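# Carry glass vial to window-side balance and close it

## Task

Take the vial from the shelved bench by the door to the shelved bench by the window, set it upright on the balance's pan, and close every glass door of the balance. The task fails if the balance tips, is shoved out of position or has too much weight on its pan; if the vial reaches the floor; or if the glass vial breaks, which happens on a drop of more than a few centimetres or a hard knock. The parked cart, pedal bin and stool are movable. At the end the gripper must have released the vial and the robot must have backed away, still upright and not leaning, or the task fails.

## Robot and tools

Robot: a Hello Robot Stretch 3 with one arm. It has a two-wheeled differential base (0.33 m long, 0.34 m wide), a lift that slides up a mast, and a telescoping arm that reaches out to the robot's right side. It cannot strafe, so to shift the gripper forward or back you drive the base. Turning in place pivots about the point between the drive wheels, 0.05 m behind the front edge. With the arm pulled in and the wrist folded, the turning footprint is a circle of radius 0.28 m; an unfolded, level wrist reaches outside it. Cameras: head_camera and nav_camera are on the head and are aimed with head_pan_rad and head_tilt_rad; wrist_camera rides on the gripper.

Frames: the base frame has its origin on the floor between the drive wheels, x forward, y to the left, z up. hand_pose is reported in it, located where the closed fingertips meet. The odometry frame is the base frame as it was at the start.

execute_actions takes "actions", a list run in order. Each action may hold "robot", "steps" (1 to 450 control steps, 30 per second) and "until". {"steps": n} by itself simply waits. "robot" is either one command, a list of up to 8 commands run in sequence, or {"stop": true}, which brakes everything and clears the queue. A command may contain:
- "base": exactly one of {"translate_m": d}, a relative drive in metres from the current spot, forward positive, |d| at most 1; or {"rotate_rad": d}, a relative in-place turn in radians, counter-clockwise (left) positive, |d| at most 3.2. A queued base offset is measured from where the base is when that command begins.
- "joints": absolute targets by name; unnamed joints keep their current target. Ranges: lift_m 0 to 1.1 (arm height); arm_m 0 to 0.52 (extension); wrist_yaw_rad -1.345 to 4.42 (0 along the arm, positive toward the front, 3.0 folded over the base); wrist_pitch_rad -1.57 to 0.451 (0 level, negative tips fingers down); wrist_roll_rad -2.911 to 2.911; gripper_m -0.089 to 0.179 (larger is wider; real fingertip gap is 0.007 m less when almost shut and 0.025 m less when fully open, zero below 0.007); head_pan_rad -3.953 to 1.73 (0 forward, positive left, -1.57 looks along the arm); head_tilt_rad -1.53 to 0.419 (negative down).
- "contact_limits": {"arm_m": effort %}, 1 to 100, stopping the arm once its motor effort hits that level; lower is gentler.
- In a list, {"pause_s": s} waits up to 15 s.
A call with any invalid item or out-of-range value is rejected entirely. A new command overrides at once: named joints retarget, the old queue is discarded.

"until" ends an action early. {"robot": {"status": "ended"}} fires when nothing reads moving and no queue runs; use it with steps 450 to wait for motion to finish. Other fields compare, e.g. "lift_m": [">", 0.3] or "base_status": ["!=", "moving"]. {"any": {"status": "ended"}} fires when any one motion ends. Avoid "=" on readings; done means within tolerance.

zoom_image: "camera" (head_camera, nav_camera or wrist_camera) and "region" [x0, y0, x1, y1] in that camera's pixels, top-left origin, at most 504 by 504. finished_scene: "scene" number; it ends the scene irreversibly, so only call it once everything is still and the goal holds.

Results: base_status shows progress as (moved of goal). Status words: moving, done, off_target (came to rest short, may still push), contact_stop (arm or lift pushed hard and went slack), time_out, stopped, not_commanded, torque_fault (a wrist servo switched off for 10 s; the joint is limp and refuses goals). joint_goals, joint_status, measured_speeds, motor_effort (% with peak in brackets, positive pushes toward higher values; biased and noisy), lidar_m (12 distances, 30-degree sectors, first straight ahead, counter-clockwise, 0.17 m above the floor, blind to glass), wrist_depth_mm and head_depth_mm (7x7 median depths), base_odometry, turned_by_wheels/turned_by_imu, base_tilt in degrees. A robot.on_its_own line appears when the robot changed a goal by itself, a joint is slack or off, or the base is leaning. refused:/dropped: lines name the failing goal, counting from 0. Every successful call returns one image per camera, taken at the end; an empty actions list just looks.

Speed: the base is fast (0.30 m/s, 1.9 rad/s) only when stowed: lift_m under 0.30, arm_m under 0.03, wrist_yaw_rad over 2.54; otherwise 0.10 m/s and 0.63 rad/s.

Gripping: command gripper_m smaller than the object's width; smaller squeezes harder, but over-squeezing triggers a stall guard that weakens grip. Release by going at least 0.02 above where contact began. Neither the reading nor done proves you hold anything; check the cameras.

Cautions: fold or unfold the wrist only with lift_m 0.32 to 0.95, wrist_pitch_rad -0.4 and roll near 0; once folded, lift can drop to 0.25. With yaw below -0.4 keep pitch at -0.5 or lower. Pushing something rigid with the gripper above about 0.45 m can tip the robot, worse with a raised contact limit or a repeated push. Never drive while the gripper holds or presses on something fixed. If snagged or leaning, reverse the last move in small steps, pull the gripper free, and lower lift to about 0.2 if still tipped. Set the vial down gently, never drop it, and don't bump or drag the balance. Loose objects may occasionally be nudged. Wait for all motion to end before finishing.

Each tool is called after "Request:" as name([rows], argument=value, ...), one row to a line, values as JSON.

## Session

Request:
execute_actions(actions=[])

Scene clock: 0.00 s.
robot.base_odometry: x=+0.000 y=+0.000 heading=+0.000 (m, m, rad; robot's odometry frame)
robot.turned_by_wheels: +0.000 (rad since the last result)
robot.turned_by_imu: +0.000 (rad since the last result)
robot.base_tilt: forward=+0.3 right=-0.8 (deg)
robot.lidar_m: 1.82 1.57 1.57 1.79 2.31 1.70 2.04 1.14 1.14 1.32 1.66 1.82
robot.head_depth_mm: 1934 2503 2515 2529 2482 2460 2065 / 1750 2700 2753 2769 2787 2817 2290 / 1900 2870 3060 3083 3022 2987 2291 / 1888 2796 2921 2839 2825 2811 2323 / 1874 2577 2535 2536 2533 2537 2310 / 1855 2344 2350 2311 2306 2279 2237 / 1842 2171 2134 2115 2112 2111 2107
robot.base_status: not_commanded
robot.joint_positions: lift_m=+0.324 arm_m=+0.001 wrist_yaw_rad=+2.906 wrist_pitch_rad=-0.592 wrist_roll_rad=+0.008 gripper_m=+0.037 head_pan_rad=+0.018 head_tilt_rad=-0.018
robot.joint_goals: lift_m=+0.324 arm_m=+0.001 wrist_yaw_rad=+2.906 wrist_pitch_rad=-0.592 wrist_roll_rad=+0.008 gripper_m=+0.037 head_pan_rad=+0.018 head_tilt_rad=-0.018
robot.joint_status: lift_m=not_commanded arm_m=not_commanded wrist_yaw_rad=not_commanded wrist_pitch_rad=not_commanded wrist_roll_rad=not_commanded gripper_m=not_commanded head_pan_rad=not_commanded head_tilt_rad=not_commanded
robot.measured_speeds: translate_m=+0.000 rotate_rad=+0.000 lift_m=+0.000 arm_m=+0.000 wrist_yaw_rad=+0.000 wrist_pitch_rad=+0.000 wrist_roll_rad=+0.000 head_pan_rad=+0.000 head_tilt_rad=+0.000
robot: refusals=0 queue=idle queue_left=0
robot.motor_effort: left_wheel=+0 right_wheel=+0 lift_m=+35 arm_m=+0 wrist_yaw_rad=+1 wrist_pitch_rad=+5 wrist_roll_rad=+0 gripper_m=+0 head_pan_rad=-1 head_tilt_rad=+1 (%)
robot.hand_pose: x=+0.0253 y=+0.0479 z=+0.2999 quat_wxyz=(+0.285, +0.698, +0.124, +0.645) (m; robot's base frame)
robot.wrist_depth_mm: - - - - - - - / 991 - 934 907 882 852 828 / 796 743 743 729 705 699 680 / 646 635 623 611 605 589 574 / 549 543 - 533 526 503 495 / 479 - - - 432 447 441 / 436 - - - 403 399 392
pictures: head_camera (sideways: a quarter turn clockwise sets it upright), nav_camera (sideways: a quarter turn counterclockwise sets it upright), wrist_camera
Images, in order (width x height): head_camera 896x504, nav_camera 672x504, wrist_camera 644x364.

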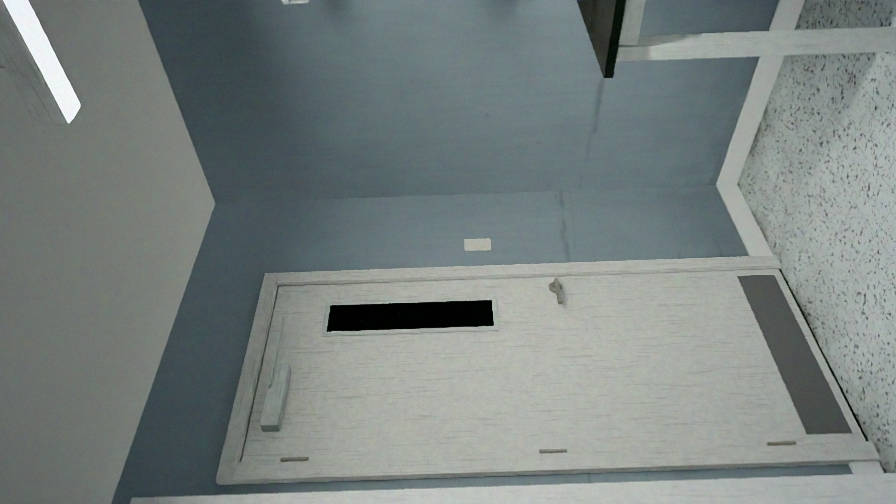

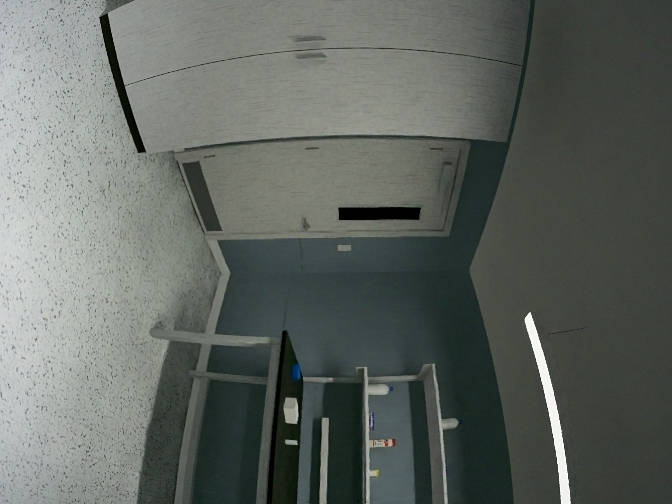

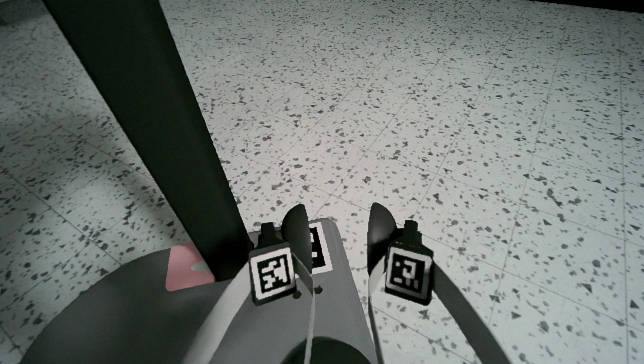

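Request:
execute_actions([
  {"robot":{"joints":{"head_pan_rad":-0.8,"head_tilt_rad":-0.3}},"steps":100,"until":{"robot":{"status":"ended"}}},
])

Request:
execute_actions([
  {"robot":{"joints":{"head_pan_rad":-2.0,"head_tilt_rad":-0.3}},"steps":100,"until":{"robot":{"status":"ended"}}},
])

Request:
execute_actions([
  {"robot":{"joints":{"head_pan_rad":-3.4,"head_tilt_rad":-0.3}},"steps":100,"until":{"robot":{"status":"ended"}}},
])

Scene clock: 4.17 s.
robot.base_odometry: x=+0.000 y=+0.000 heading=+0.000 (m, m, rad; robot's odometry frame)
robot.turned_by_wheels: +0.000 (rad since the last result)
robot.turned_by_imu: +0.000 (rad since the last result)
robot.base_tilt: forward=+0.2 right=-0.6 (deg)
robot.lidar_m: 1.83 1.57 1.57 1.80 2.31 1.70 2.03 1.14 1.14 1.31 1.66 1.82
robot.head_depth_mm: 2113 2232 2345 2438 2551 1937 1569 / 2077 2187 2314 2119 2587 2029 1585 / 2085 2182 2314 1867 2572 2055 1592 / 2069 2208 2289 1921 2544 2081 1594 / 2067 2199 2305 1946 2547 2090 1593 / 2043 2182 2292 2004 2548 2098 1606 / 2038 2178 2303 1802 2543 2112 1616
robot.base_status: not_commanded
robot.joint_positions: lift_m=+0.324 arm_m=+0.001 wrist_yaw_rad=+2.906 wrist_pitch_rad=-0.592 wrist_roll_rad=+0.008 gripper_m=+0.037 head_pan_rad=-0.793 head_tilt_rad=-0.296
robot.joint_goals: lift_m=+0.324 arm_m=+0.001 wrist_yaw_rad=+2.906 wrist_pitch_rad=-0.592 wrist_roll_rad=+0.008 gripper_m=+0.037 head_pan_rad=-0.800 head_tilt_rad=-0.300
robot.joint_status: lift_m=not_commanded arm_m=not_commanded wrist_yaw_rad=not_commanded wrist_pitch_rad=not_commanded wrist_roll_rad=not_commanded gripper_m=not_commanded head_pan_rad=done head_tilt_rad=done
robot.measured_speeds: translate_m=+0.000 rotate_rad=+0.000 lift_m=+0.000 arm_m=+0.000 wrist_yaw_rad=+0.000 wrist_pitch_rad=+0.000 wrist_roll_rad=+0.000 head_pan_rad=+0.000 head_tilt_rad=+0.000
robot: refusals=0 queue=done queue_left=0
robot.motor_effort: left_wheel=+1(0) right_wheel=+0(0) lift_m=+35(35) arm_m=-1(1) wrist_yaw_rad=+0(1) wrist_pitch_rad=+5(5) wrist_roll_rad=+1(0) gripper_m=+1(1) head_pan_rad=-5(59) head_tilt_rad=-2(21) (%)
robot.hand_pose: x=+0.0253 y=+0.0479 z=+0.2999 quat_wxyz=(+0.285, +0.698, +0.124, +0.645) (m; robot's base frame)
robot.wrist_depth_mm: - - - - - - - / 987 - 926 906 884 856 829 / 780 738 757 731 712 695 678 / 635 628 613 611 597 590 571 / 551 542 - 531 526 503 501 / 483 - - - 434 449 446 / 437 - - - 402 399 395
pictures: head_camera (sideways: a quarter turn clockwise sets it upright), nav_camera (sideways: a quarter turn counterclockwise sets it upright), wrist_camera
Images, in order (width x height): head_camera 896x504, nav_camera 672x504, wrist_camera 644x364.

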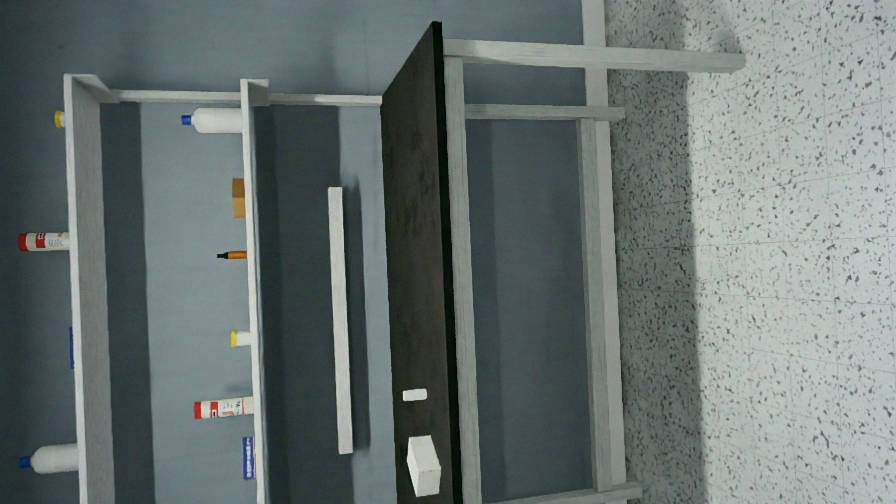

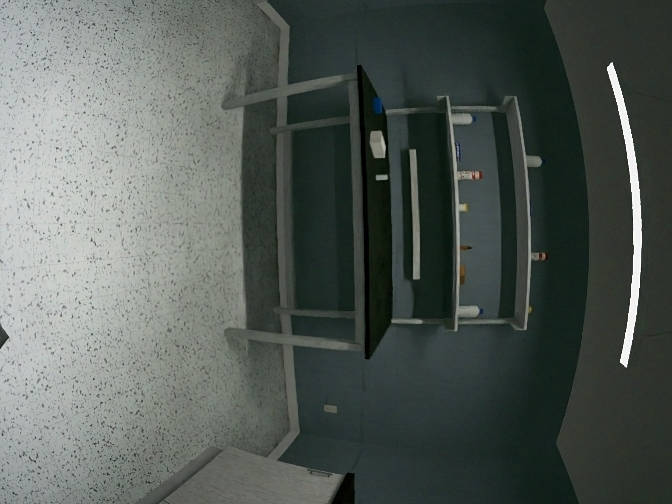

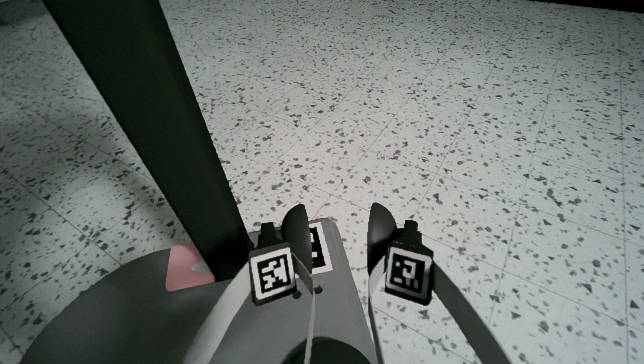

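Scene clock: 5.33 s.
robot.base_odometry: x=+0.000 y=+0.000 heading=+0.000 (m, m, rad; robot's odometry frame)
robot.turned_by_wheels: +0.000 (rad since the last result)
robot.turned_by_imu: +0.000 (rad since the last result)
robot.base_tilt: forward=+0.3 right=-0.6 (deg)
robot.lidar_m: 1.83 1.56 1.57 1.80 2.30 1.70 2.03 1.14 1.14 1.32 1.66 1.82
robot.head_depth_mm: 1181 1247 1615 1454 1152 1213 1291 / 1232 1283 1677 1472 1201 1280 1354 / 1273 1342 1750 1471 1255 1333 1440 / 1324 1384 1813 1492 1310 1394 1495 / 1366 1439 1860 1797 1375 1467 1548 / 1411 1484 1974 1858 1433 1545 1605 / 1474 1559 2056 1629 1509 1624 1614
robot.base_status: not_commanded
robot.joint_positions: lift_m=+0.324 arm_m=+0.001 wrist_yaw_rad=+2.906 wrist_pitch_rad=-0.592 wrist_roll_rad=+0.008 gripper_m=+0.037 head_pan_rad=-1.993 head_tilt_rad=-0.296
robot.joint_goals: lift_m=+0.324 arm_m=+0.001 wrist_yaw_rad=+2.906 wrist_pitch_rad=-0.592 wrist_roll_rad=+0.008 gripper_m=+0.037 head_pan_rad=-2.000 head_tilt_rad=-0.300
robot.joint_status: lift_m=not_commanded arm_m=not_commanded wrist_yaw_rad=not_commanded wrist_pitch_rad=not_commanded wrist_roll_rad=not_commanded gripper_m=not_commanded head_pan_rad=done head_tilt_rad=done
robot.measured_speeds: translate_m=+0.000 rotate_rad=+0.000 lift_m=+0.000 arm_m=+0.000 wrist_yaw_rad=+0.000 wrist_pitch_rad=+0.000 wrist_roll_rad=+0.000 head_pan_rad=+0.000 head_tilt_rad=+0.000
robot: refusals=0 queue=done queue_left=0
robot.motor_effort: left_wheel=+0(0) right_wheel=+0(0) lift_m=+36(36) arm_m=-1(1) wrist_yaw_rad=+0(0) wrist_pitch_rad=+5(5) wrist_roll_rad=+0(1) gripper_m=+0(0) head_pan_rad=-6(61) head_tilt_rad=-2(3) (%)
robot.hand_pose: x=+0.0253 y=+0.0479 z=+0.2999 quat_wxyz=(+0.285, +0.698, +0.124, +0.645) (m; robot's base frame)
robot.wrist_depth_mm: - - - - - - - / - - 945 899 880 856 832 / 783 754 737 739 710 692 674 / 644 627 618 612 600 590 577 / 551 544 - 537 526 503 501 / 478 - - - 434 444 441 / 440 - - - 402 397 393
pictures: head_camera (sideways: a quarter turn clockwise sets it upright), nav_camera (sideways: a quarter turn counterclockwise sets it upright), wrist_camera
Images, in order (width x height): head_camera 896x504, nav_camera 672x504, wrist_camera 644x364.

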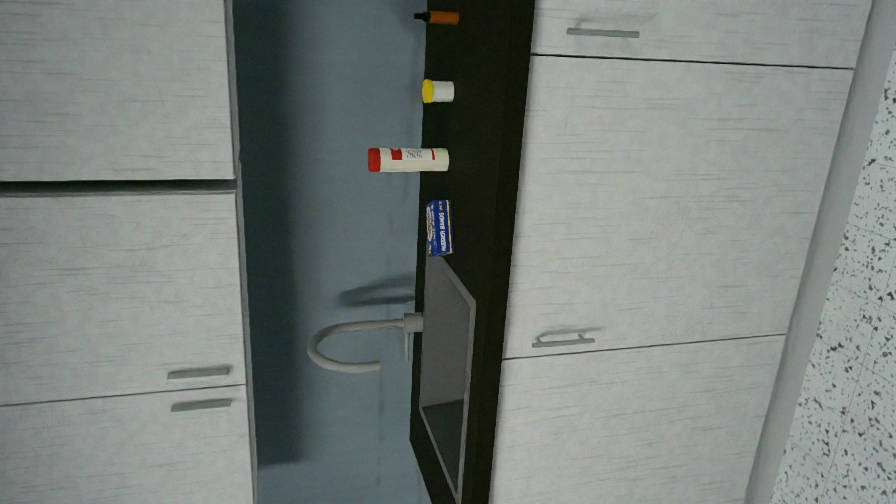

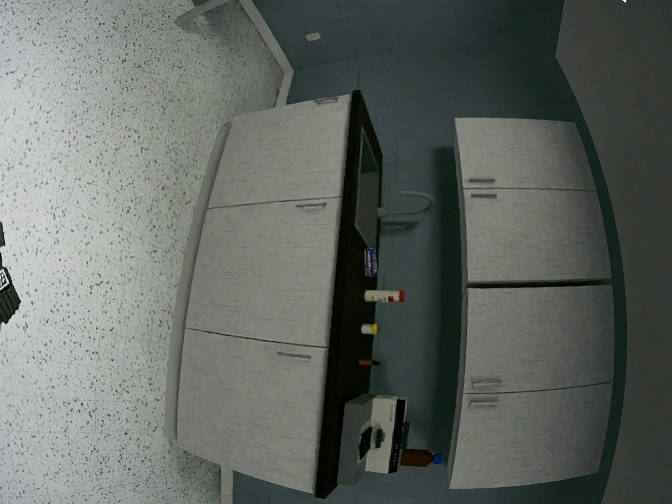

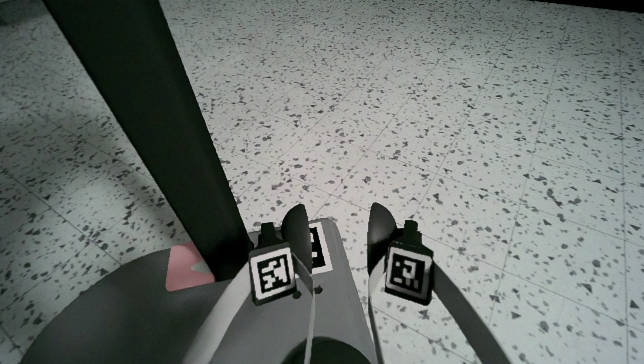

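Scene clock: 6.57 s.
robot.base_odometry: x=+0.000 y=+0.000 heading=+0.000 (m, m, rad; robot's odometry frame)
robot.turned_by_wheels: +0.000 (rad since the last result)
robot.turned_by_imu: +0.000 (rad since the last result)
robot.base_tilt: forward=+0.4 right=-0.6 (deg)
robot.lidar_m: 1.82 1.57 1.57 1.80 2.30 1.70 2.03 1.15 1.14 1.32 1.67 1.82
robot.head_depth_mm: 2120 2216 2299 1703 2450 1963 1571 / 2237 2370 2465 2600 2681 2042 1572 / 2314 2472 2614 2755 2779 2080 1590 / 2475 2590 2761 2919 2914 2084 1594 / 2623 2748 2859 3024 2905 2084 1610 / 2380 2443 2516 2570 2664 2112 1620 / 2098 2132 2177 2250 2332 2113 1620
robot.base_status: not_commanded
robot.joint_positions: lift_m=+0.324 arm_m=+0.001 wrist_yaw_rad=+2.906 wrist_pitch_rad=-0.592 wrist_roll_rad=+0.008 gripper_m=+0.037 head_pan_rad=-3.393 head_tilt_rad=-0.296
robot.joint_goals: lift_m=+0.324 arm_m=+0.001 wrist_yaw_rad=+2.906 wrist_pitch_rad=-0.592 wrist_roll_rad=+0.008 gripper_m=+0.037 head_pan_rad=-3.400 head_tilt_rad=-0.300
robot.joint_status: lift_m=not_commanded arm_m=not_commanded wrist_yaw_rad=not_commanded wrist_pitch_rad=not_commanded wrist_roll_rad=not_commanded gripper_m=not_commanded head_pan_rad=done head_tilt_rad=done
robot.measured_speeds: translate_m=+0.000 rotate_rad=+0.000 lift_m=+0.000 arm_m=+0.000 wrist_yaw_rad=+0.000 wrist_pitch_rad=+0.000 wrist_roll_rad=+0.000 head_pan_rad=+0.000 head_tilt_rad=+0.000
robot: refusals=0 queue=done queue_left=0
robot.motor_effort: left_wheel=+0(0) right_wheel=+0(0) lift_m=+36(35) arm_m=-1(1) wrist_yaw_rad=+0(0) wrist_pitch_rad=+5(5) wrist_roll_rad=+0(1) gripper_m=+1(0) head_pan_rad=-5(62) head_tilt_rad=-1(1) (%)
robot.hand_pose: x=+0.0253 y=+0.0479 z=+0.2999 quat_wxyz=(+0.285, +0.698, +0.124, +0.645) (m; robot's base frame)
robot.wrist_depth_mm: - - - - - - - / 987 - 936 905 878 845 831 / 780 752 738 732 707 696 684 / 646 631 621 607 599 589 578 / 546 539 - 534 525 512 496 / 484 - - - 435 443 439 / 438 - - - 407 397 393
pictures: head_camera (sideways: a quarter turn clockwise sets it upright), nav_camera (sideways: a quarter turn counterclockwise sets it upright), wrist_camera
Images, in order (width x height): head_camera 896x504, nav_camera 672x504, wrist_camera 644x364.

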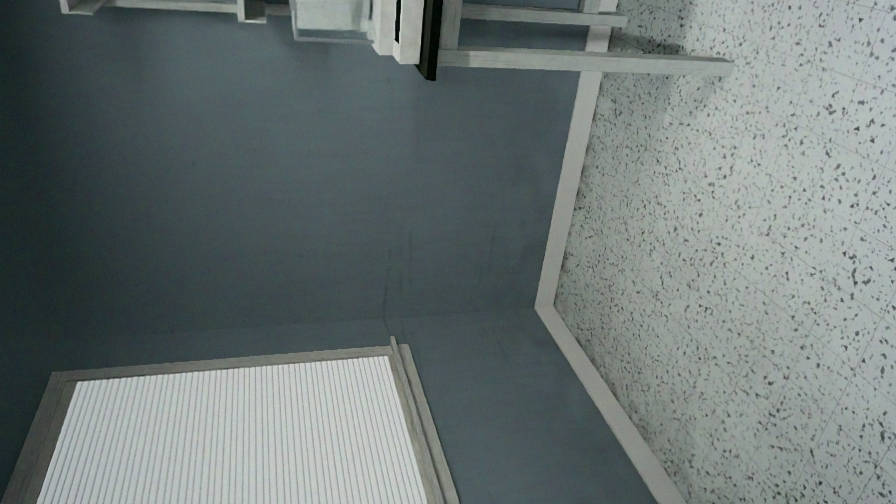

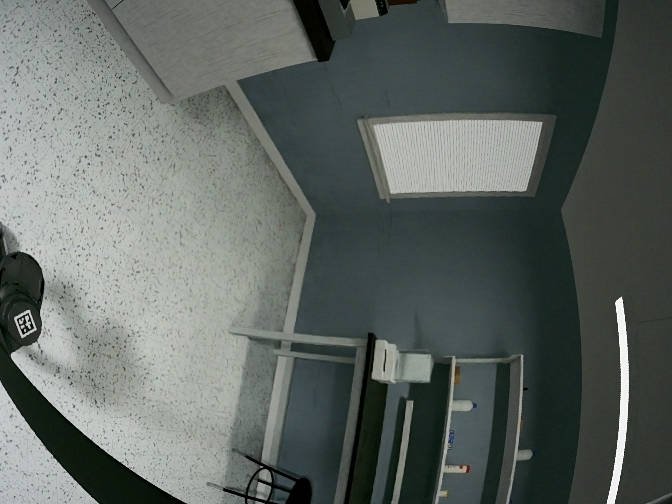

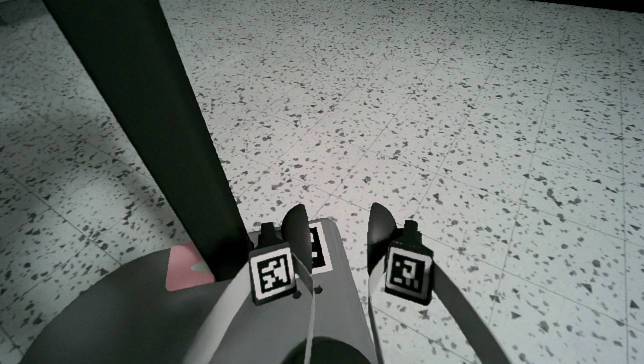

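Request:
execute_actions([
  {"robot":{"joints":{"head_pan_rad":-3.9,"head_tilt_rad":-0.3}},"steps":100,"until":{"robot":{"status":"ended"}}},
])

Scene clock: 8.77 s.
robot.base_odometry: x=+0.000 y=+0.000 heading=+0.000 (m, m, rad; robot's odometry frame)
robot.turned_by_wheels: +0.000 (rad since the last result)
robot.turned_by_imu: +0.000 (rad since the last result)
robot.base_tilt: forward=+0.3 right=-0.6 (deg)
robot.lidar_m: 1.82 1.56 1.56 1.80 2.31 1.70 2.03 1.14 1.14 1.31 1.66 1.81
robot.head_depth_mm: - - - - - - - / 2099 2226 2357 2106 2597 2055 1629 / 2111 2261 2359 2140 2621 2066 1589 / 2136 2231 2357 2197 2606 2068 1588 / 2147 2248 2353 1966 2617 2075 1608 / 2167 2251 2398 2468 2641 2017 1612 / 2192 2251 2417 2535 2697 2117 1629
robot.base_status: not_commanded
robot.joint_positions: lift_m=+0.324 arm_m=+0.001 wrist_yaw_rad=+2.906 wrist_pitch_rad=-0.592 wrist_roll_rad=+0.008 gripper_m=+0.037 head_pan_rad=-3.893 head_tilt_rad=-0.296
robot.joint_goals: lift_m=+0.324 arm_m=+0.001 wrist_yaw_rad=+2.906 wrist_pitch_rad=-0.592 wrist_roll_rad=+0.008 gripper_m=+0.037 head_pan_rad=-3.900 head_tilt_rad=-0.300
robot.joint_status: lift_m=not_commanded arm_m=not_commanded wrist_yaw_rad=not_commanded wrist_pitch_rad=not_commanded wrist_roll_rad=not_commanded gripper_m=not_commanded head_pan_rad=done head_tilt_rad=done
robot.measured_speeds: translate_m=+0.000 rotate_rad=+0.000 lift_m=+0.000 arm_m=+0.000 wrist_yaw_rad=+0.000 wrist_pitch_rad=+0.000 wrist_roll_rad=+0.000 head_pan_rad=+0.000 head_tilt_rad=+0.000
robot: refusals=0 queue=done queue_left=0
robot.motor_effort: left_wheel=+0(1) right_wheel=+0(0) lift_m=+35(35) arm_m=-2(1) wrist_yaw_rad=+0(0) wrist_pitch_rad=+5(5) wrist_roll_rad=+1(0) gripper_m=+0(1) head_pan_rad=-6(47) head_tilt_rad=-2(1) (%)
robot.hand_pose: x=+0.0253 y=+0.0479 z=+0.2999 quat_wxyz=(+0.285, +0.698, +0.124, +0.645) (m; robot's base frame)
robot.wrist_depth_mm: - - - - - - - / 980 - 941 916 871 861 832 / 783 739 741 729 707 698 678 / 650 638 617 607 600 590 576 / 551 545 - 536 528 515 497 / 485 - - - 436 447 441 / 435 - - - 402 396 394
pictures: head_camera (sideways: a quarter turn clockwise sets it upright), nav_camera (sideways: a quarter turn counterclockwise sets it upright), wrist_camera
Images, in order (width x height): head_camera 896x504, nav_camera 672x504, wrist_camera 644x364.

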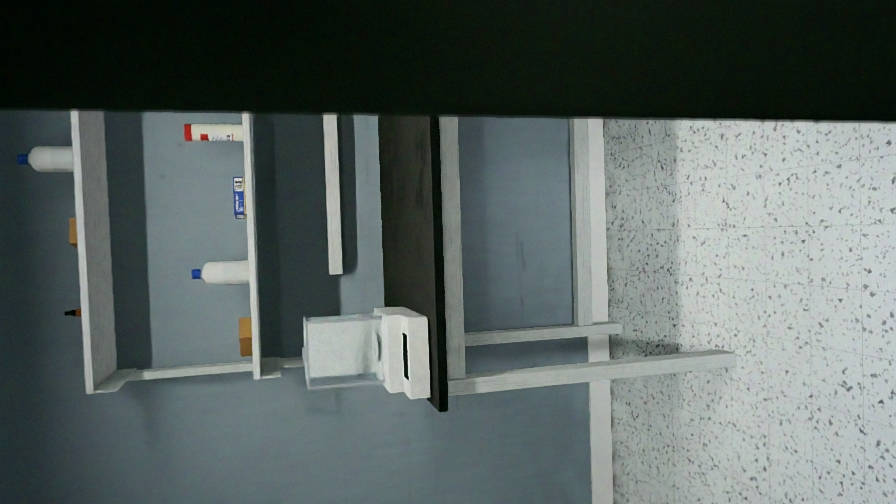

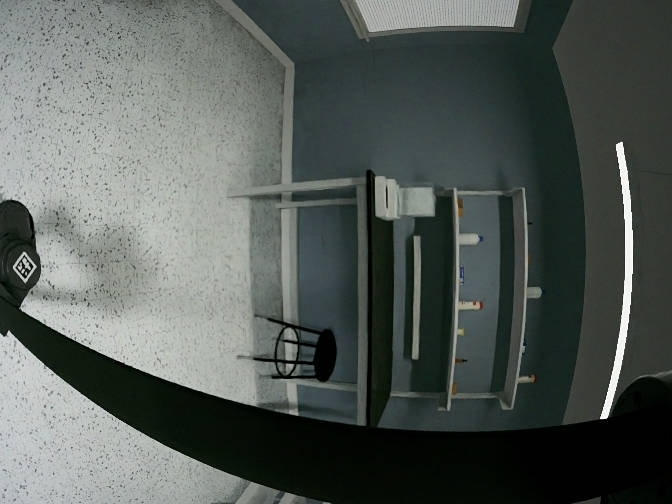

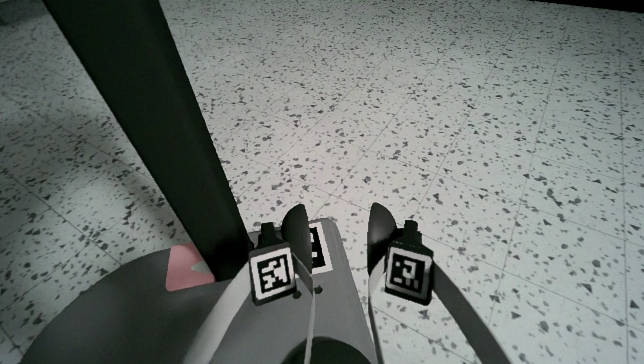

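Request:
zoom_image(camera="head_camera", region=[280, 280, 460, 420])

Region (280, 280, 460, 420) of head_camera's 896x504 image, scaled by 2.800, with more detail than that image has.

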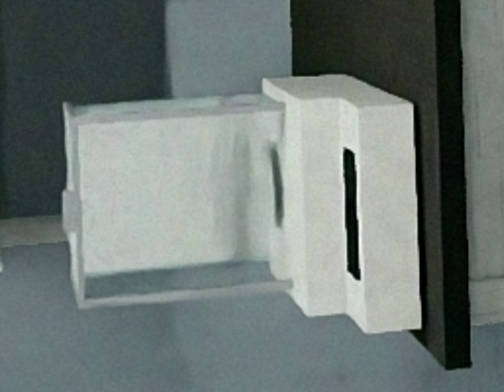

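Request:
execute_actions([
  {"robot":[{"joints":{"head_pan_rad":-1.57,"head_tilt_rad":-0.7,"lift_m":0.28,"wrist_pitch_rad":-0.4},"base":{"rotate_rad":-0.402}},{"base":{"translate_m":1.0}},{"base":{"translate_m":0.235}},{"base":{"rotate_rad":1.197}},{"joints":{"lift_m":0.9}},{"joints":{"wrist_yaw_rad":0,"gripper_m":0.12}}],"steps":450,"until":{"robot":{"status":"ended"}}},
  {"steps":450,"until":{"robot":{"status":"ended"}}},
])

Scene clock: 36.50 s.
robot.base_odometry: x=+1.137 y=-0.483 heading=+0.795 (m, m, rad; robot's odometry frame)
robot.turned_by_wheels: +0.795 (rad since the last result)
robot.turned_by_imu: +0.799 (rad since the last result)
robot.base_tilt: forward=+0.3 right=-0.7 (deg)
robot.lidar_m: 1.55 1.19 1.58 2.85 2.26 1.65 1.60 1.05 1.13 1.09 0.62 0.62
robot.head_depth_mm: 998 1110 802 603 1084 - - / 997 1107 807 608 593 - - / 997 1110 819 611 532 - - / 994 1106 828 617 538 1439 1213 / 995 1104 832 589 542 1429 1214 / 1000 1116 839 600 597 1420 1213 / 1012 1109 849 632 596 1437 1222
robot.base_status: done (rotate_rad +1.1969 of +1.1970)
robot.joint_positions: lift_m=+0.900 arm_m=+0.001 wrist_yaw_rad=+0.003 wrist_pitch_rad=-0.419 wrist_roll_rad=+0.008 gripper_m=+0.120 head_pan_rad=-1.577 head_tilt_rad=-0.692
robot.joint_goals: lift_m=+0.900 arm_m=+0.001 wrist_yaw_rad=+0.000 wrist_pitch_rad=-0.400 wrist_roll_rad=+0.008 gripper_m=+0.120 head_pan_rad=-1.570 head_tilt_rad=-0.700
robot.joint_status: lift_m=done arm_m=not_commanded wrist_yaw_rad=done wrist_pitch_rad=done wrist_roll_rad=not_commanded gripper_m=done head_pan_rad=done head_tilt_rad=done
robot.measured_speeds: translate_m=+0.000 rotate_rad=+0.000 lift_m=+0.000 arm_m=+0.000 wrist_yaw_rad=+0.000 wrist_pitch_rad=+0.000 wrist_roll_rad=+0.000 head_pan_rad=+0.000 head_tilt_rad=+0.000
robot: refusals=0 queue=done queue_left=0
robot.motor_effort: left_wheel=-1(8) right_wheel=+2(11) lift_m=+46(48) arm_m=-2(2) wrist_yaw_rad=-2(2) wrist_pitch_rad=+8(9) wrist_roll_rad=+1(1) gripper_m=+0(96) head_pan_rad=+5(61) head_tilt_rad=-3(24) (%)
robot.hand_pose: x=-0.0209 y=-0.3700 z=+0.9121 quat_wxyz=(+0.689, +0.147, -0.694, -0.147) (m; robot's base frame)
robot.wrist_depth_mm: 880 742 345 631 592 560 539 / 415 368 277 339 352 341 330 / 280 272 262 256 249 242 237 / 215 212 208 205 201 198 194 / - - 279 - - 262 - / - - - - - - - / 482 - - - - - 987
pictures: head_camera (sideways: a quarter turn clockwise sets it upright), nav_camera (sideways: a quarter turn counterclockwise sets it upright), wrist_camera
Images, in order (width x height): head_camera 896x504, nav_camera 672x504, wrist_camera 644x364.

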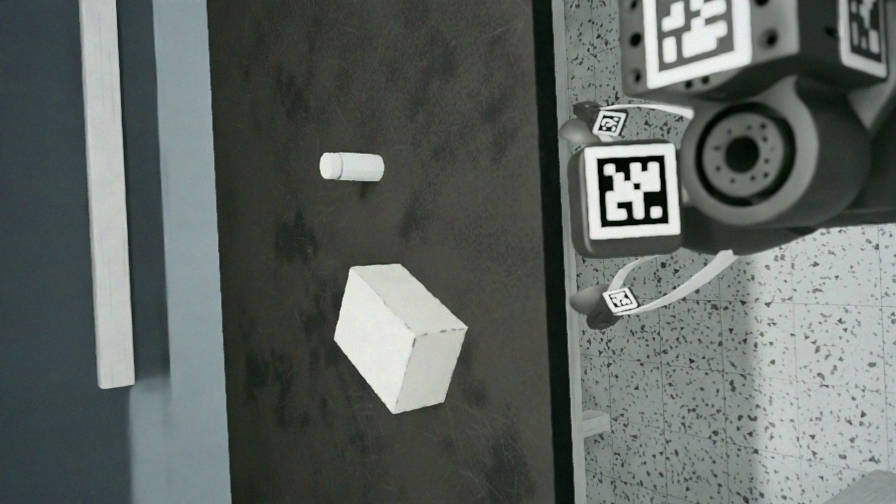

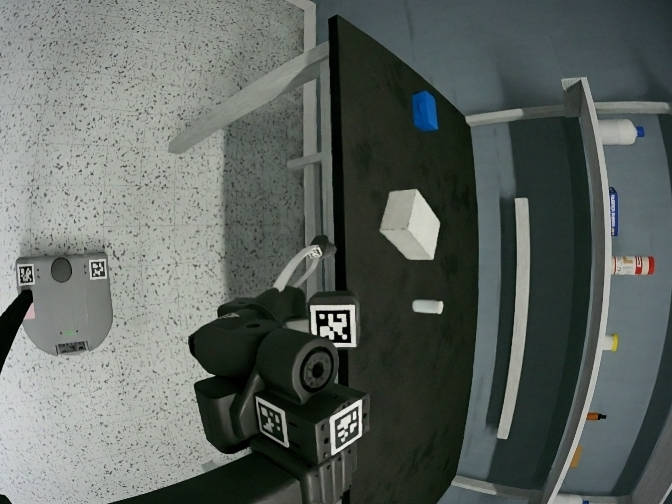

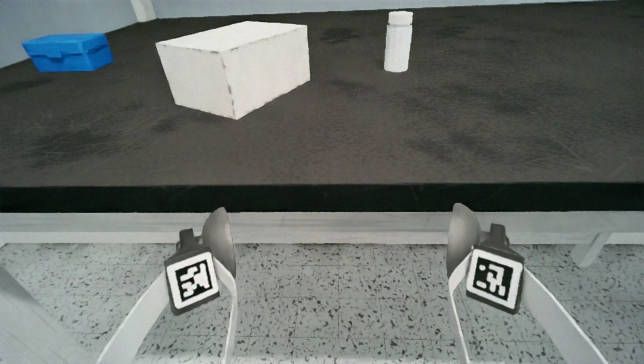

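Request:
execute_actions([
  {"robot":[{"joints":{"lift_m":0.95,"wrist_pitch_rad":-0.3,"gripper_m":0.1},"base":{"translate_m":-0.067}},{"joints":{"arm_m":0.13}}],"steps":450,"until":{"robot":{"status":"ended"}}},
])

Scene clock: 45.60 s.
robot.base_odometry: x=+1.090 y=-0.531 heading=+0.795 (m, m, rad; robot's odometry frame)
robot.turned_by_wheels: +0.000 (rad since the last result)
robot.turned_by_imu: +0.000 (rad since the last result)
robot.base_tilt: forward=+0.3 right=-0.6 (deg)
robot.lidar_m: 1.59 1.25 1.67 2.86 2.16 1.59 1.53 0.99 1.13 1.09 0.70 0.66
robot.head_depth_mm: 999 1117 883 - 1572 1396 1193 / 994 1115 919 - 1584 1408 1197 / 996 1109 901 - - 1407 1203 / 996 1100 865 618 1578 1412 1209 / 991 1101 835 611 601 1422 1214 / 994 1114 840 593 599 1425 1216 / 1019 1118 851 601 597 1435 1221
robot.base_status: done (translate_m -0.0670 of -0.0670)
robot.joint_positions: lift_m=+0.950 arm_m=+0.130 wrist_yaw_rad=+0.001 wrist_pitch_rad=-0.320 wrist_roll_rad=+0.008 gripper_m=+0.100 head_pan_rad=-1.577 head_tilt_rad=-0.692
robot.joint_goals: lift_m=+0.950 arm_m=+0.130 wrist_yaw_rad=+0.000 wrist_pitch_rad=-0.300 wrist_roll_rad=+0.008 gripper_m=+0.100 head_pan_rad=-1.570 head_tilt_rad=-0.700
robot.joint_status: lift_m=done arm_m=done wrist_yaw_rad=done wrist_pitch_rad=done wrist_roll_rad=not_commanded gripper_m=done head_pan_rad=done head_tilt_rad=done
robot.measured_speeds: translate_m=+0.000 rotate_rad=+0.000 lift_m=+0.000 arm_m=+0.000 wrist_yaw_rad=+0.000 wrist_pitch_rad=+0.000 wrist_roll_rad=+0.000 head_pan_rad=+0.000 head_tilt_rad=+0.000
robot: refusals=0 queue=done queue_left=0
robot.motor_effort: left_wheel=-1(4) right_wheel=+3(4) lift_m=+46(49) arm_m=+3(5) wrist_yaw_rad=-1(2) wrist_pitch_rad=+8(9) wrist_roll_rad=+0(0) gripper_m=+0(82) head_pan_rad=+5(4) head_tilt_rad=-3(3) (%)
robot.hand_pose: x=-0.0212 y=-0.5103 z=+0.9848 quat_wxyz=(+0.696, +0.113, -0.701, -0.113) (m; robot's base frame)
robot.wrist_depth_mm: 775 752 753 751 736 739 727 / 844 784 786 789 773 730 710 / 540 523 506 487 470 461 445 / 375 246 316 330 342 334 325 / 200 216 264 271 268 261 258 / 223 215 216 222 216 218 212 / 194 192 190 187 186 183 181
pictures: head_camera (sideways: a quarter turn clockwise sets it upright), nav_camera (sideways: a quarter turn counterclockwise sets it upright), wrist_camera
Images, in order (width x height): head_camera 896x504, nav_camera 672x504, wrist_camera 644x364.

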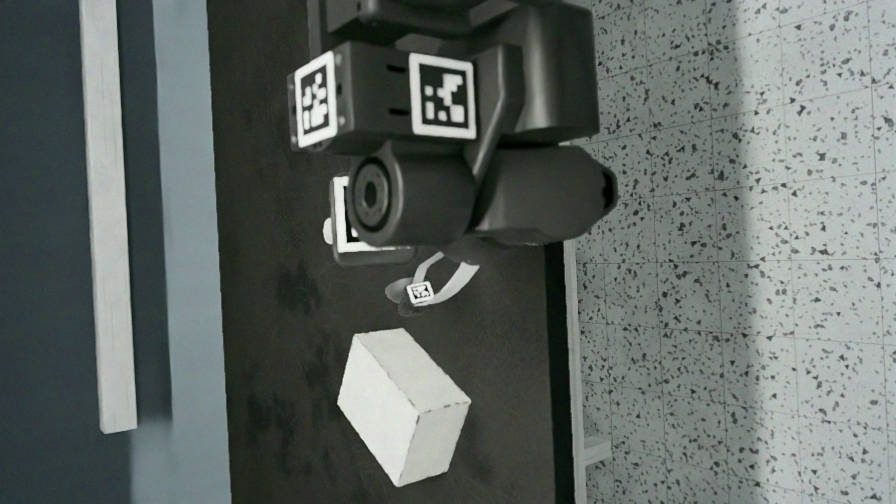

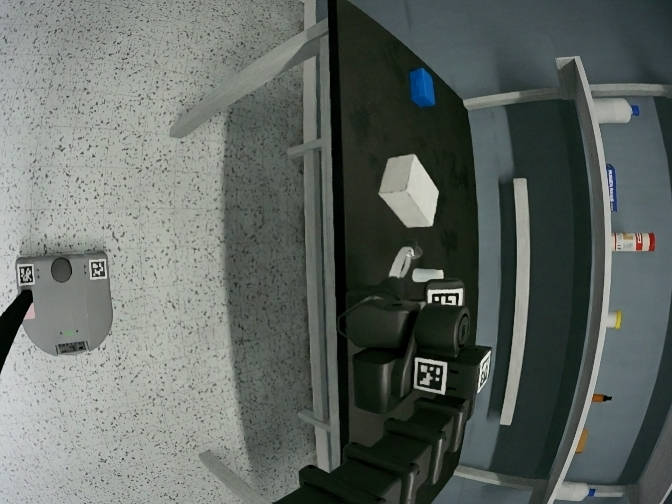

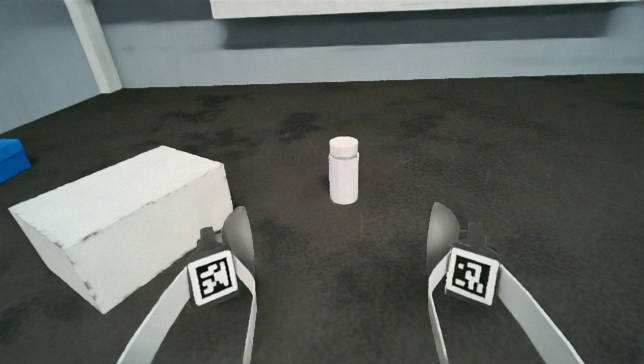

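Request:
execute_actions([
  {"robot":[{"joints":{"lift_m":0.918,"arm_m":0.2},"base":{"translate_m":-0.01}},{"joints":{"arm_m":0.255}}],"steps":450,"until":{"robot":{"status":"ended"}}},
])

Scene clock: 52.70 s.
robot.base_odometry: x=+1.083 y=-0.538 heading=+0.795 (m, m, rad; robot's odometry frame)
robot.turned_by_wheels: +0.000 (rad since the last result)
robot.turned_by_imu: +0.000 (rad since the last result)
robot.base_tilt: forward=+0.3 right=-0.6 (deg)
robot.lidar_m: 1.59 1.26 1.69 2.87 2.15 1.57 1.52 0.98 1.13 1.09 1.13 0.67
robot.head_depth_mm: 1000 1112 884 - 1580 1393 1188 / 1004 1111 - 567 1542 1410 1197 / 997 1110 - 562 1560 1407 1207 / 998 1105 910 594 1558 1408 1207 / 996 1102 836 620 601 1419 1212 / 988 1114 840 596 598 1422 1221 / 1013 1114 849 599 596 1427 1222
robot.base_status: done (translate_m -0.0100 of -0.0100)
robot.joint_positions: lift_m=+0.918 arm_m=+0.255 wrist_yaw_rad=+0.001 wrist_pitch_rad=-0.320 wrist_roll_rad=+0.008 gripper_m=+0.100 head_pan_rad=-1.577 head_tilt_rad=-0.692
robot.joint_goals: lift_m=+0.918 arm_m=+0.255 wrist_yaw_rad=+0.000 wrist_pitch_rad=-0.300 wrist_roll_rad=+0.008 gripper_m=+0.100 head_pan_rad=-1.570 head_tilt_rad=-0.700
robot.joint_status: lift_m=done arm_m=done wrist_yaw_rad=done wrist_pitch_rad=done wrist_roll_rad=not_commanded gripper_m=done head_pan_rad=done head_tilt_rad=done
robot.measured_speeds: translate_m=+0.000 rotate_rad=+0.000 lift_m=+0.000 arm_m=+0.000 wrist_yaw_rad=+0.000 wrist_pitch_rad=+0.000 wrist_roll_rad=+0.000 head_pan_rad=+0.000 head_tilt_rad=+0.000
robot: refusals=0 queue=done queue_left=0
robot.motor_effort: left_wheel=-1(4) right_wheel=+2(5) lift_m=+25(47) arm_m=+4(3) wrist_yaw_rad=-1(1) wrist_pitch_rad=+8(8) wrist_roll_rad=+1(0) gripper_m=+1(0) head_pan_rad=+6(4) head_tilt_rad=-3(3) (%)
robot.hand_pose: x=-0.0212 y=-0.6353 z=+0.9536 quat_wxyz=(+0.696, +0.113, -0.701, -0.113) (m; robot's base frame)
robot.wrist_depth_mm: 639 648 644 640 622 620 614 / 686 681 681 666 631 597 568 / 445 428 413 402 388 375 361 / 307 300 292 268 278 274 267 / 140 230 235 190 220 214 211 / 136 168 177 181 179 179 174 / 141 156 156 154 152 150 148
pictures: head_camera (sideways: a quarter turn clockwise sets it upright), nav_camera (sideways: a quarter turn counterclockwise sets it upright), wrist_camera
Images, in order (width x height): head_camera 896x504, nav_camera 672x504, wrist_camera 644x364.

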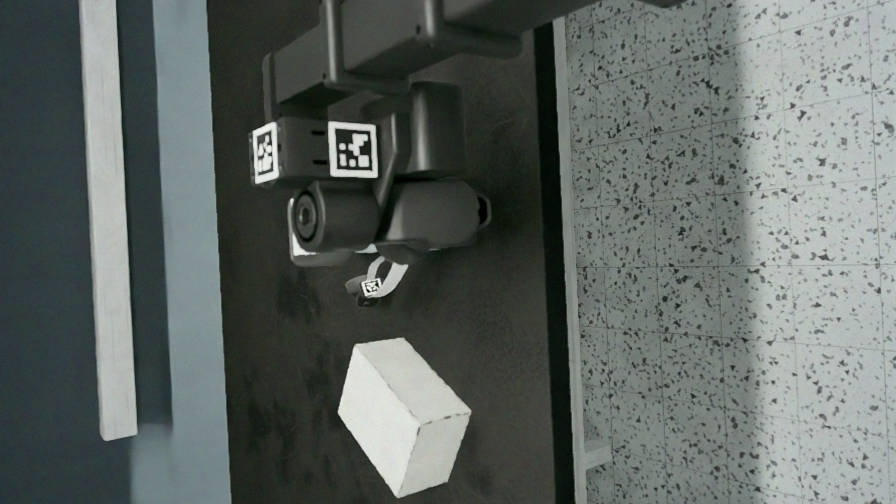

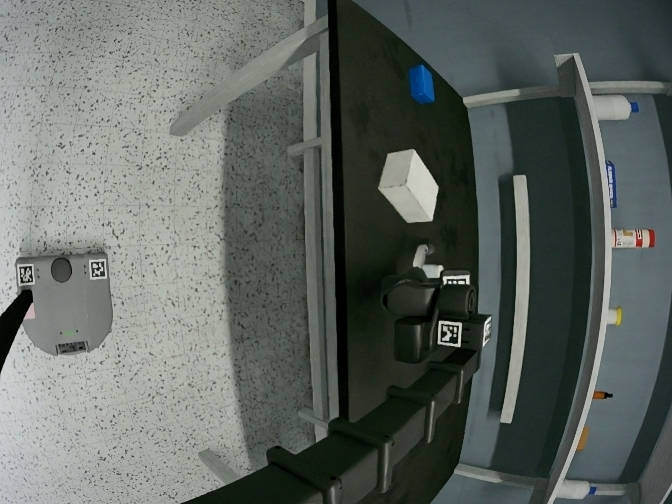

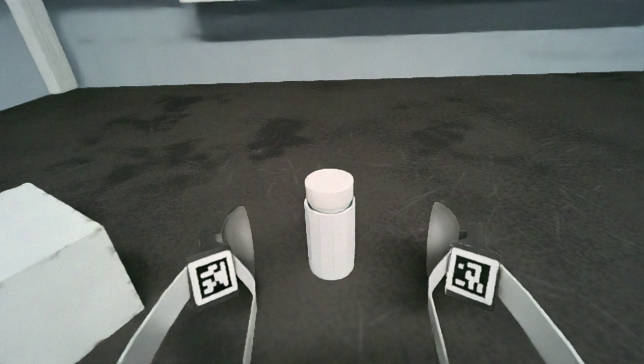

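Request:
execute_actions([
  {"robot":[{"joints":{"lift_m":0.914,"arm_m":0.267},"base":{"translate_m":0.006}},{"joints":{"gripper_m":0.05}}],"steps":450,"until":{"robot":{"status":"ended"}}},
])

Scene clock: 57.13 s.
robot.base_odometry: x=+1.087 y=-0.534 heading=+0.795 (m, m, rad; robot's odometry frame)
robot.turned_by_wheels: +0.000 (rad since the last result)
robot.turned_by_imu: +0.000 (rad since the last result)
robot.base_tilt: forward=+0.3 right=-0.7 (deg)
robot.lidar_m: 1.59 1.26 1.69 2.85 2.16 1.58 1.52 0.99 1.13 1.09 1.13 0.67
robot.head_depth_mm: 1001 1112 884 - 1562 1385 1195 / 999 1107 - 568 1558 1405 1200 / 993 1105 - 571 1565 1414 1202 / 993 1107 912 595 1558 1417 1211 / 991 1103 835 621 601 1429 1208 / 987 1116 845 594 597 1440 1222 / 1013 1119 852 600 597 1436 1226
robot.base_status: done (translate_m +0.0060 of +0.0060)
robot.joint_positions: lift_m=+0.914 arm_m=+0.267 wrist_yaw_rad=+0.001 wrist_pitch_rad=-0.320 wrist_roll_rad=+0.008 gripper_m=+0.050 head_pan_rad=-1.577 head_tilt_rad=-0.692
robot.joint_goals: lift_m=+0.914 arm_m=+0.267 wrist_yaw_rad=+0.000 wrist_pitch_rad=-0.300 wrist_roll_rad=+0.008 gripper_m=+0.050 head_pan_rad=-1.570 head_tilt_rad=-0.700
robot.joint_status: lift_m=done arm_m=done wrist_yaw_rad=done wrist_pitch_rad=done wrist_roll_rad=not_commanded gripper_m=done head_pan_rad=done head_tilt_rad=done
robot.measured_speeds: translate_m=+0.000 rotate_rad=+0.000 lift_m=+0.000 arm_m=+0.000 wrist_yaw_rad=+0.000 wrist_pitch_rad=+0.000 wrist_roll_rad=+0.000 head_pan_rad=+0.000 head_tilt_rad=+0.000
robot: refusals=0 queue=done queue_left=0
robot.motor_effort: left_wheel=-1(3) right_wheel=+2(8) lift_m=+24(25) arm_m=+3(4) wrist_yaw_rad=+0(1) wrist_pitch_rad=+8(8) wrist_roll_rad=+1(1) gripper_m=-1(94) head_pan_rad=+5(4) head_tilt_rad=-3(3) (%)
robot.hand_pose: x=-0.0212 y=-0.6473 z=+0.9496 quat_wxyz=(+0.696, +0.113, -0.701, -0.113) (m; robot's base frame)
robot.wrist_depth_mm: 633 647 632 622 618 606 605 / 659 672 665 658 615 587 558 / 431 416 399 392 376 367 353 / 301 291 283 265 273 265 261 / 134 225 222 157 220 208 205 / 128 175 180 169 169 172 169 / 133 149 151 149 147 146 144
pictures: head_camera (sideways: a quarter turn clockwise sets it upright), nav_camera (sideways: a quarter turn counterclockwise sets it upright), wrist_camera
Images, in order (width x height): head_camera 896x504, nav_camera 672x504, wrist_camera 644x364.

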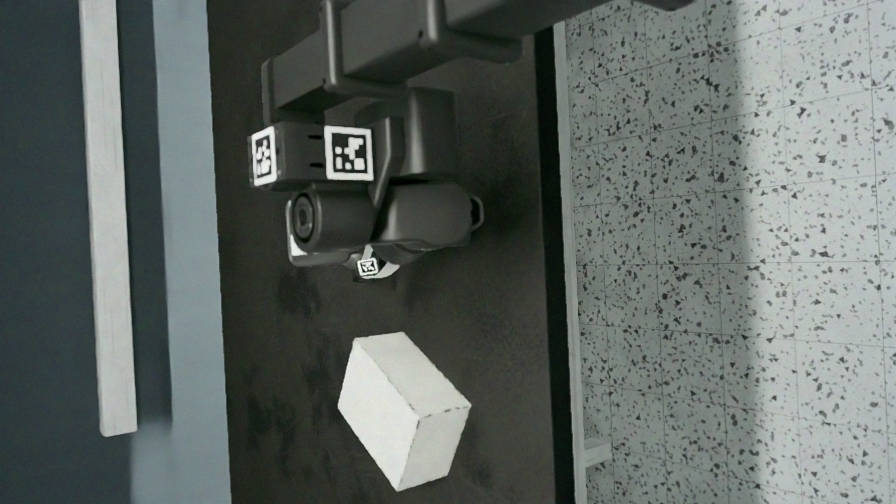

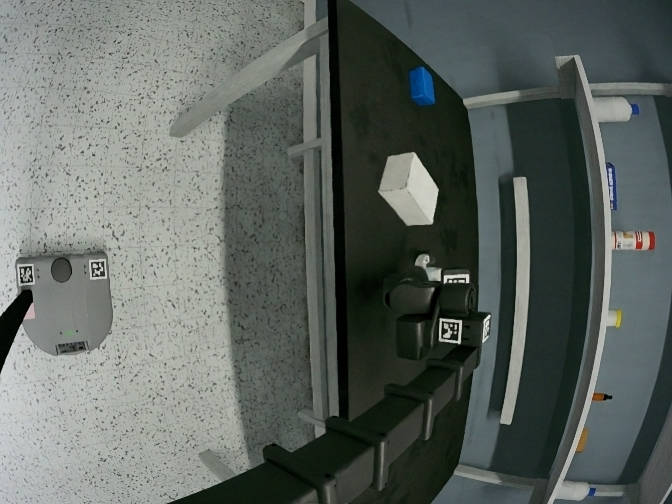

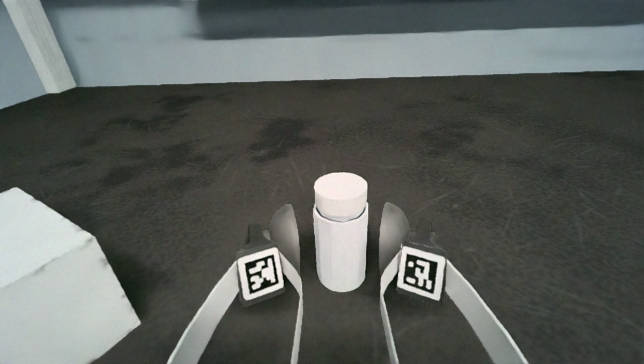

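Request:
execute_actions([
  {"robot":[{"joints":{"arm_m":0.271}},{"joints":{"gripper_m":0.0}},{"pause_s":0.5},{"joints":{"lift_m":0.95}},{"joints":{"arm_m":0.0}}],"steps":450,"until":{"robot":{"status":"ended"}}},
])

Scene clock: 65.13 s.
robot.base_odometry: x=+1.087 y=-0.534 heading=+0.795 (m, m, rad; robot's odometry frame)
robot.turned_by_wheels: +0.000 (rad since the last result)
robot.turned_by_imu: +0.000 (rad since the last result)
robot.base_tilt: forward=+0.3 right=-0.6 (deg)
robot.lidar_m: 1.59 1.25 1.68 2.86 2.16 1.58 1.53 0.99 1.13 1.09 1.13 0.67
robot.head_depth_mm: 998 1112 802 612 - - - / 995 1113 809 608 534 - - / 994 1105 816 635 - - - / 993 1108 826 639 1563 1383 1208 / 995 1100 835 622 601 1421 1213 / 991 1112 840 594 600 1424 1217 / 1010 1117 850 600 597 1436 1225
robot.base_status: done (translate_m +0.0060 of +0.0060)
robot.joint_positions: lift_m=+0.950 arm_m=+0.001 wrist_yaw_rad=+0.001 wrist_pitch_rad=-0.320 wrist_roll_rad=+0.008 gripper_m=+0.001 head_pan_rad=-1.577 head_tilt_rad=-0.692
robot.joint_goals: lift_m=+0.950 arm_m=+0.000 wrist_yaw_rad=+0.000 wrist_pitch_rad=-0.300 wrist_roll_rad=+0.008 gripper_m=+0.000 head_pan_rad=-1.570 head_tilt_rad=-0.700
robot.joint_status: lift_m=done arm_m=done wrist_yaw_rad=done wrist_pitch_rad=done wrist_roll_rad=not_commanded gripper_m=done head_pan_rad=done head_tilt_rad=done
robot.measured_speeds: translate_m=+0.000 rotate_rad=+0.000 lift_m=+0.000 arm_m=+0.000 wrist_yaw_rad=+0.000 wrist_pitch_rad=+0.000 wrist_roll_rad=+0.000 head_pan_rad=+0.000 head_tilt_rad=+0.000
robot: refusals=0 queue=done queue_left=0
robot.motor_effort: left_wheel=-1(1) right_wheel=+2(2) lift_m=+46(48) arm_m=-5(6) wrist_yaw_rad=+0(1) wrist_pitch_rad=+8(8) wrist_roll_rad=+1(0) gripper_m=-11(100) head_pan_rad=+5(3) head_tilt_rad=-3(3) (%)
robot.hand_pose: x=-0.0213 y=-0.3816 z=+0.9848 quat_wxyz=(+0.696, +0.113, -0.701, -0.113) (m; robot's base frame)
robot.wrist_depth_mm: 895 880 880 856 855 849 831 / 990 907 860 824 782 738 704 / 478 489 374 491 475 462 451 / 376 331 338 334 342 332 327 / 287 281 278 151 276 262 258 / 248 242 239 170 234 225 221 / - - - - - - -
pictures: head_camera (sideways: a quarter turn clockwise sets it upright), nav_camera (sideways: a quarter turn counterclockwise sets it upright), wrist_camera
Images, in order (width x height): head_camera 896x504, nav_camera 672x504, wrist_camera 644x364.

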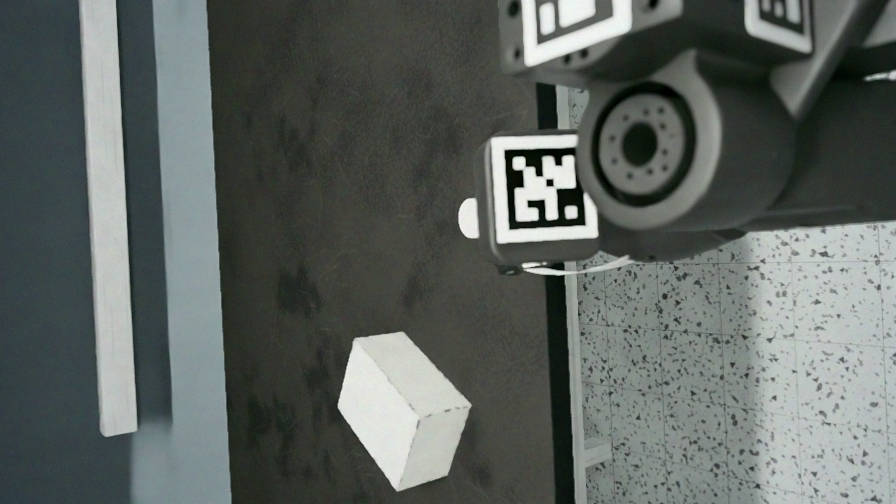

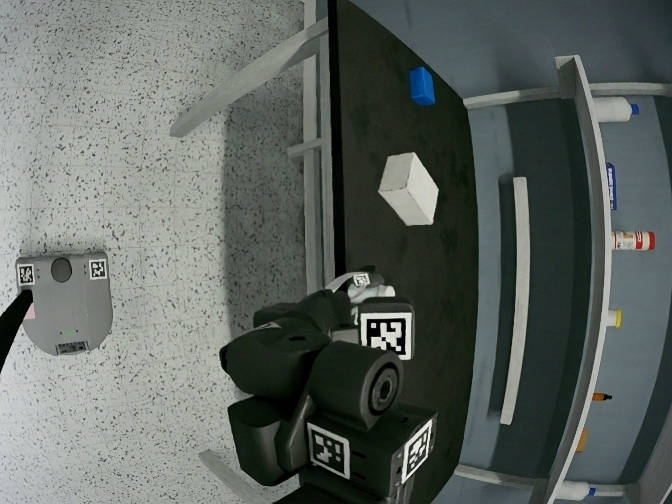

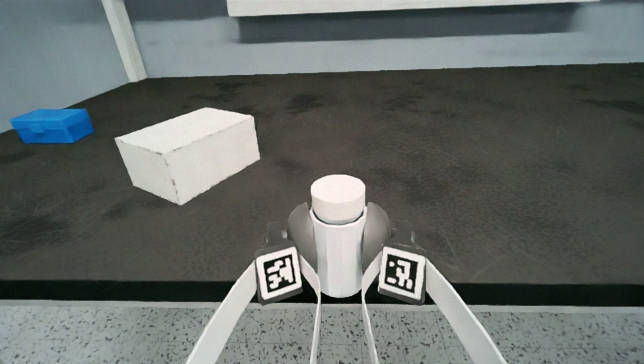

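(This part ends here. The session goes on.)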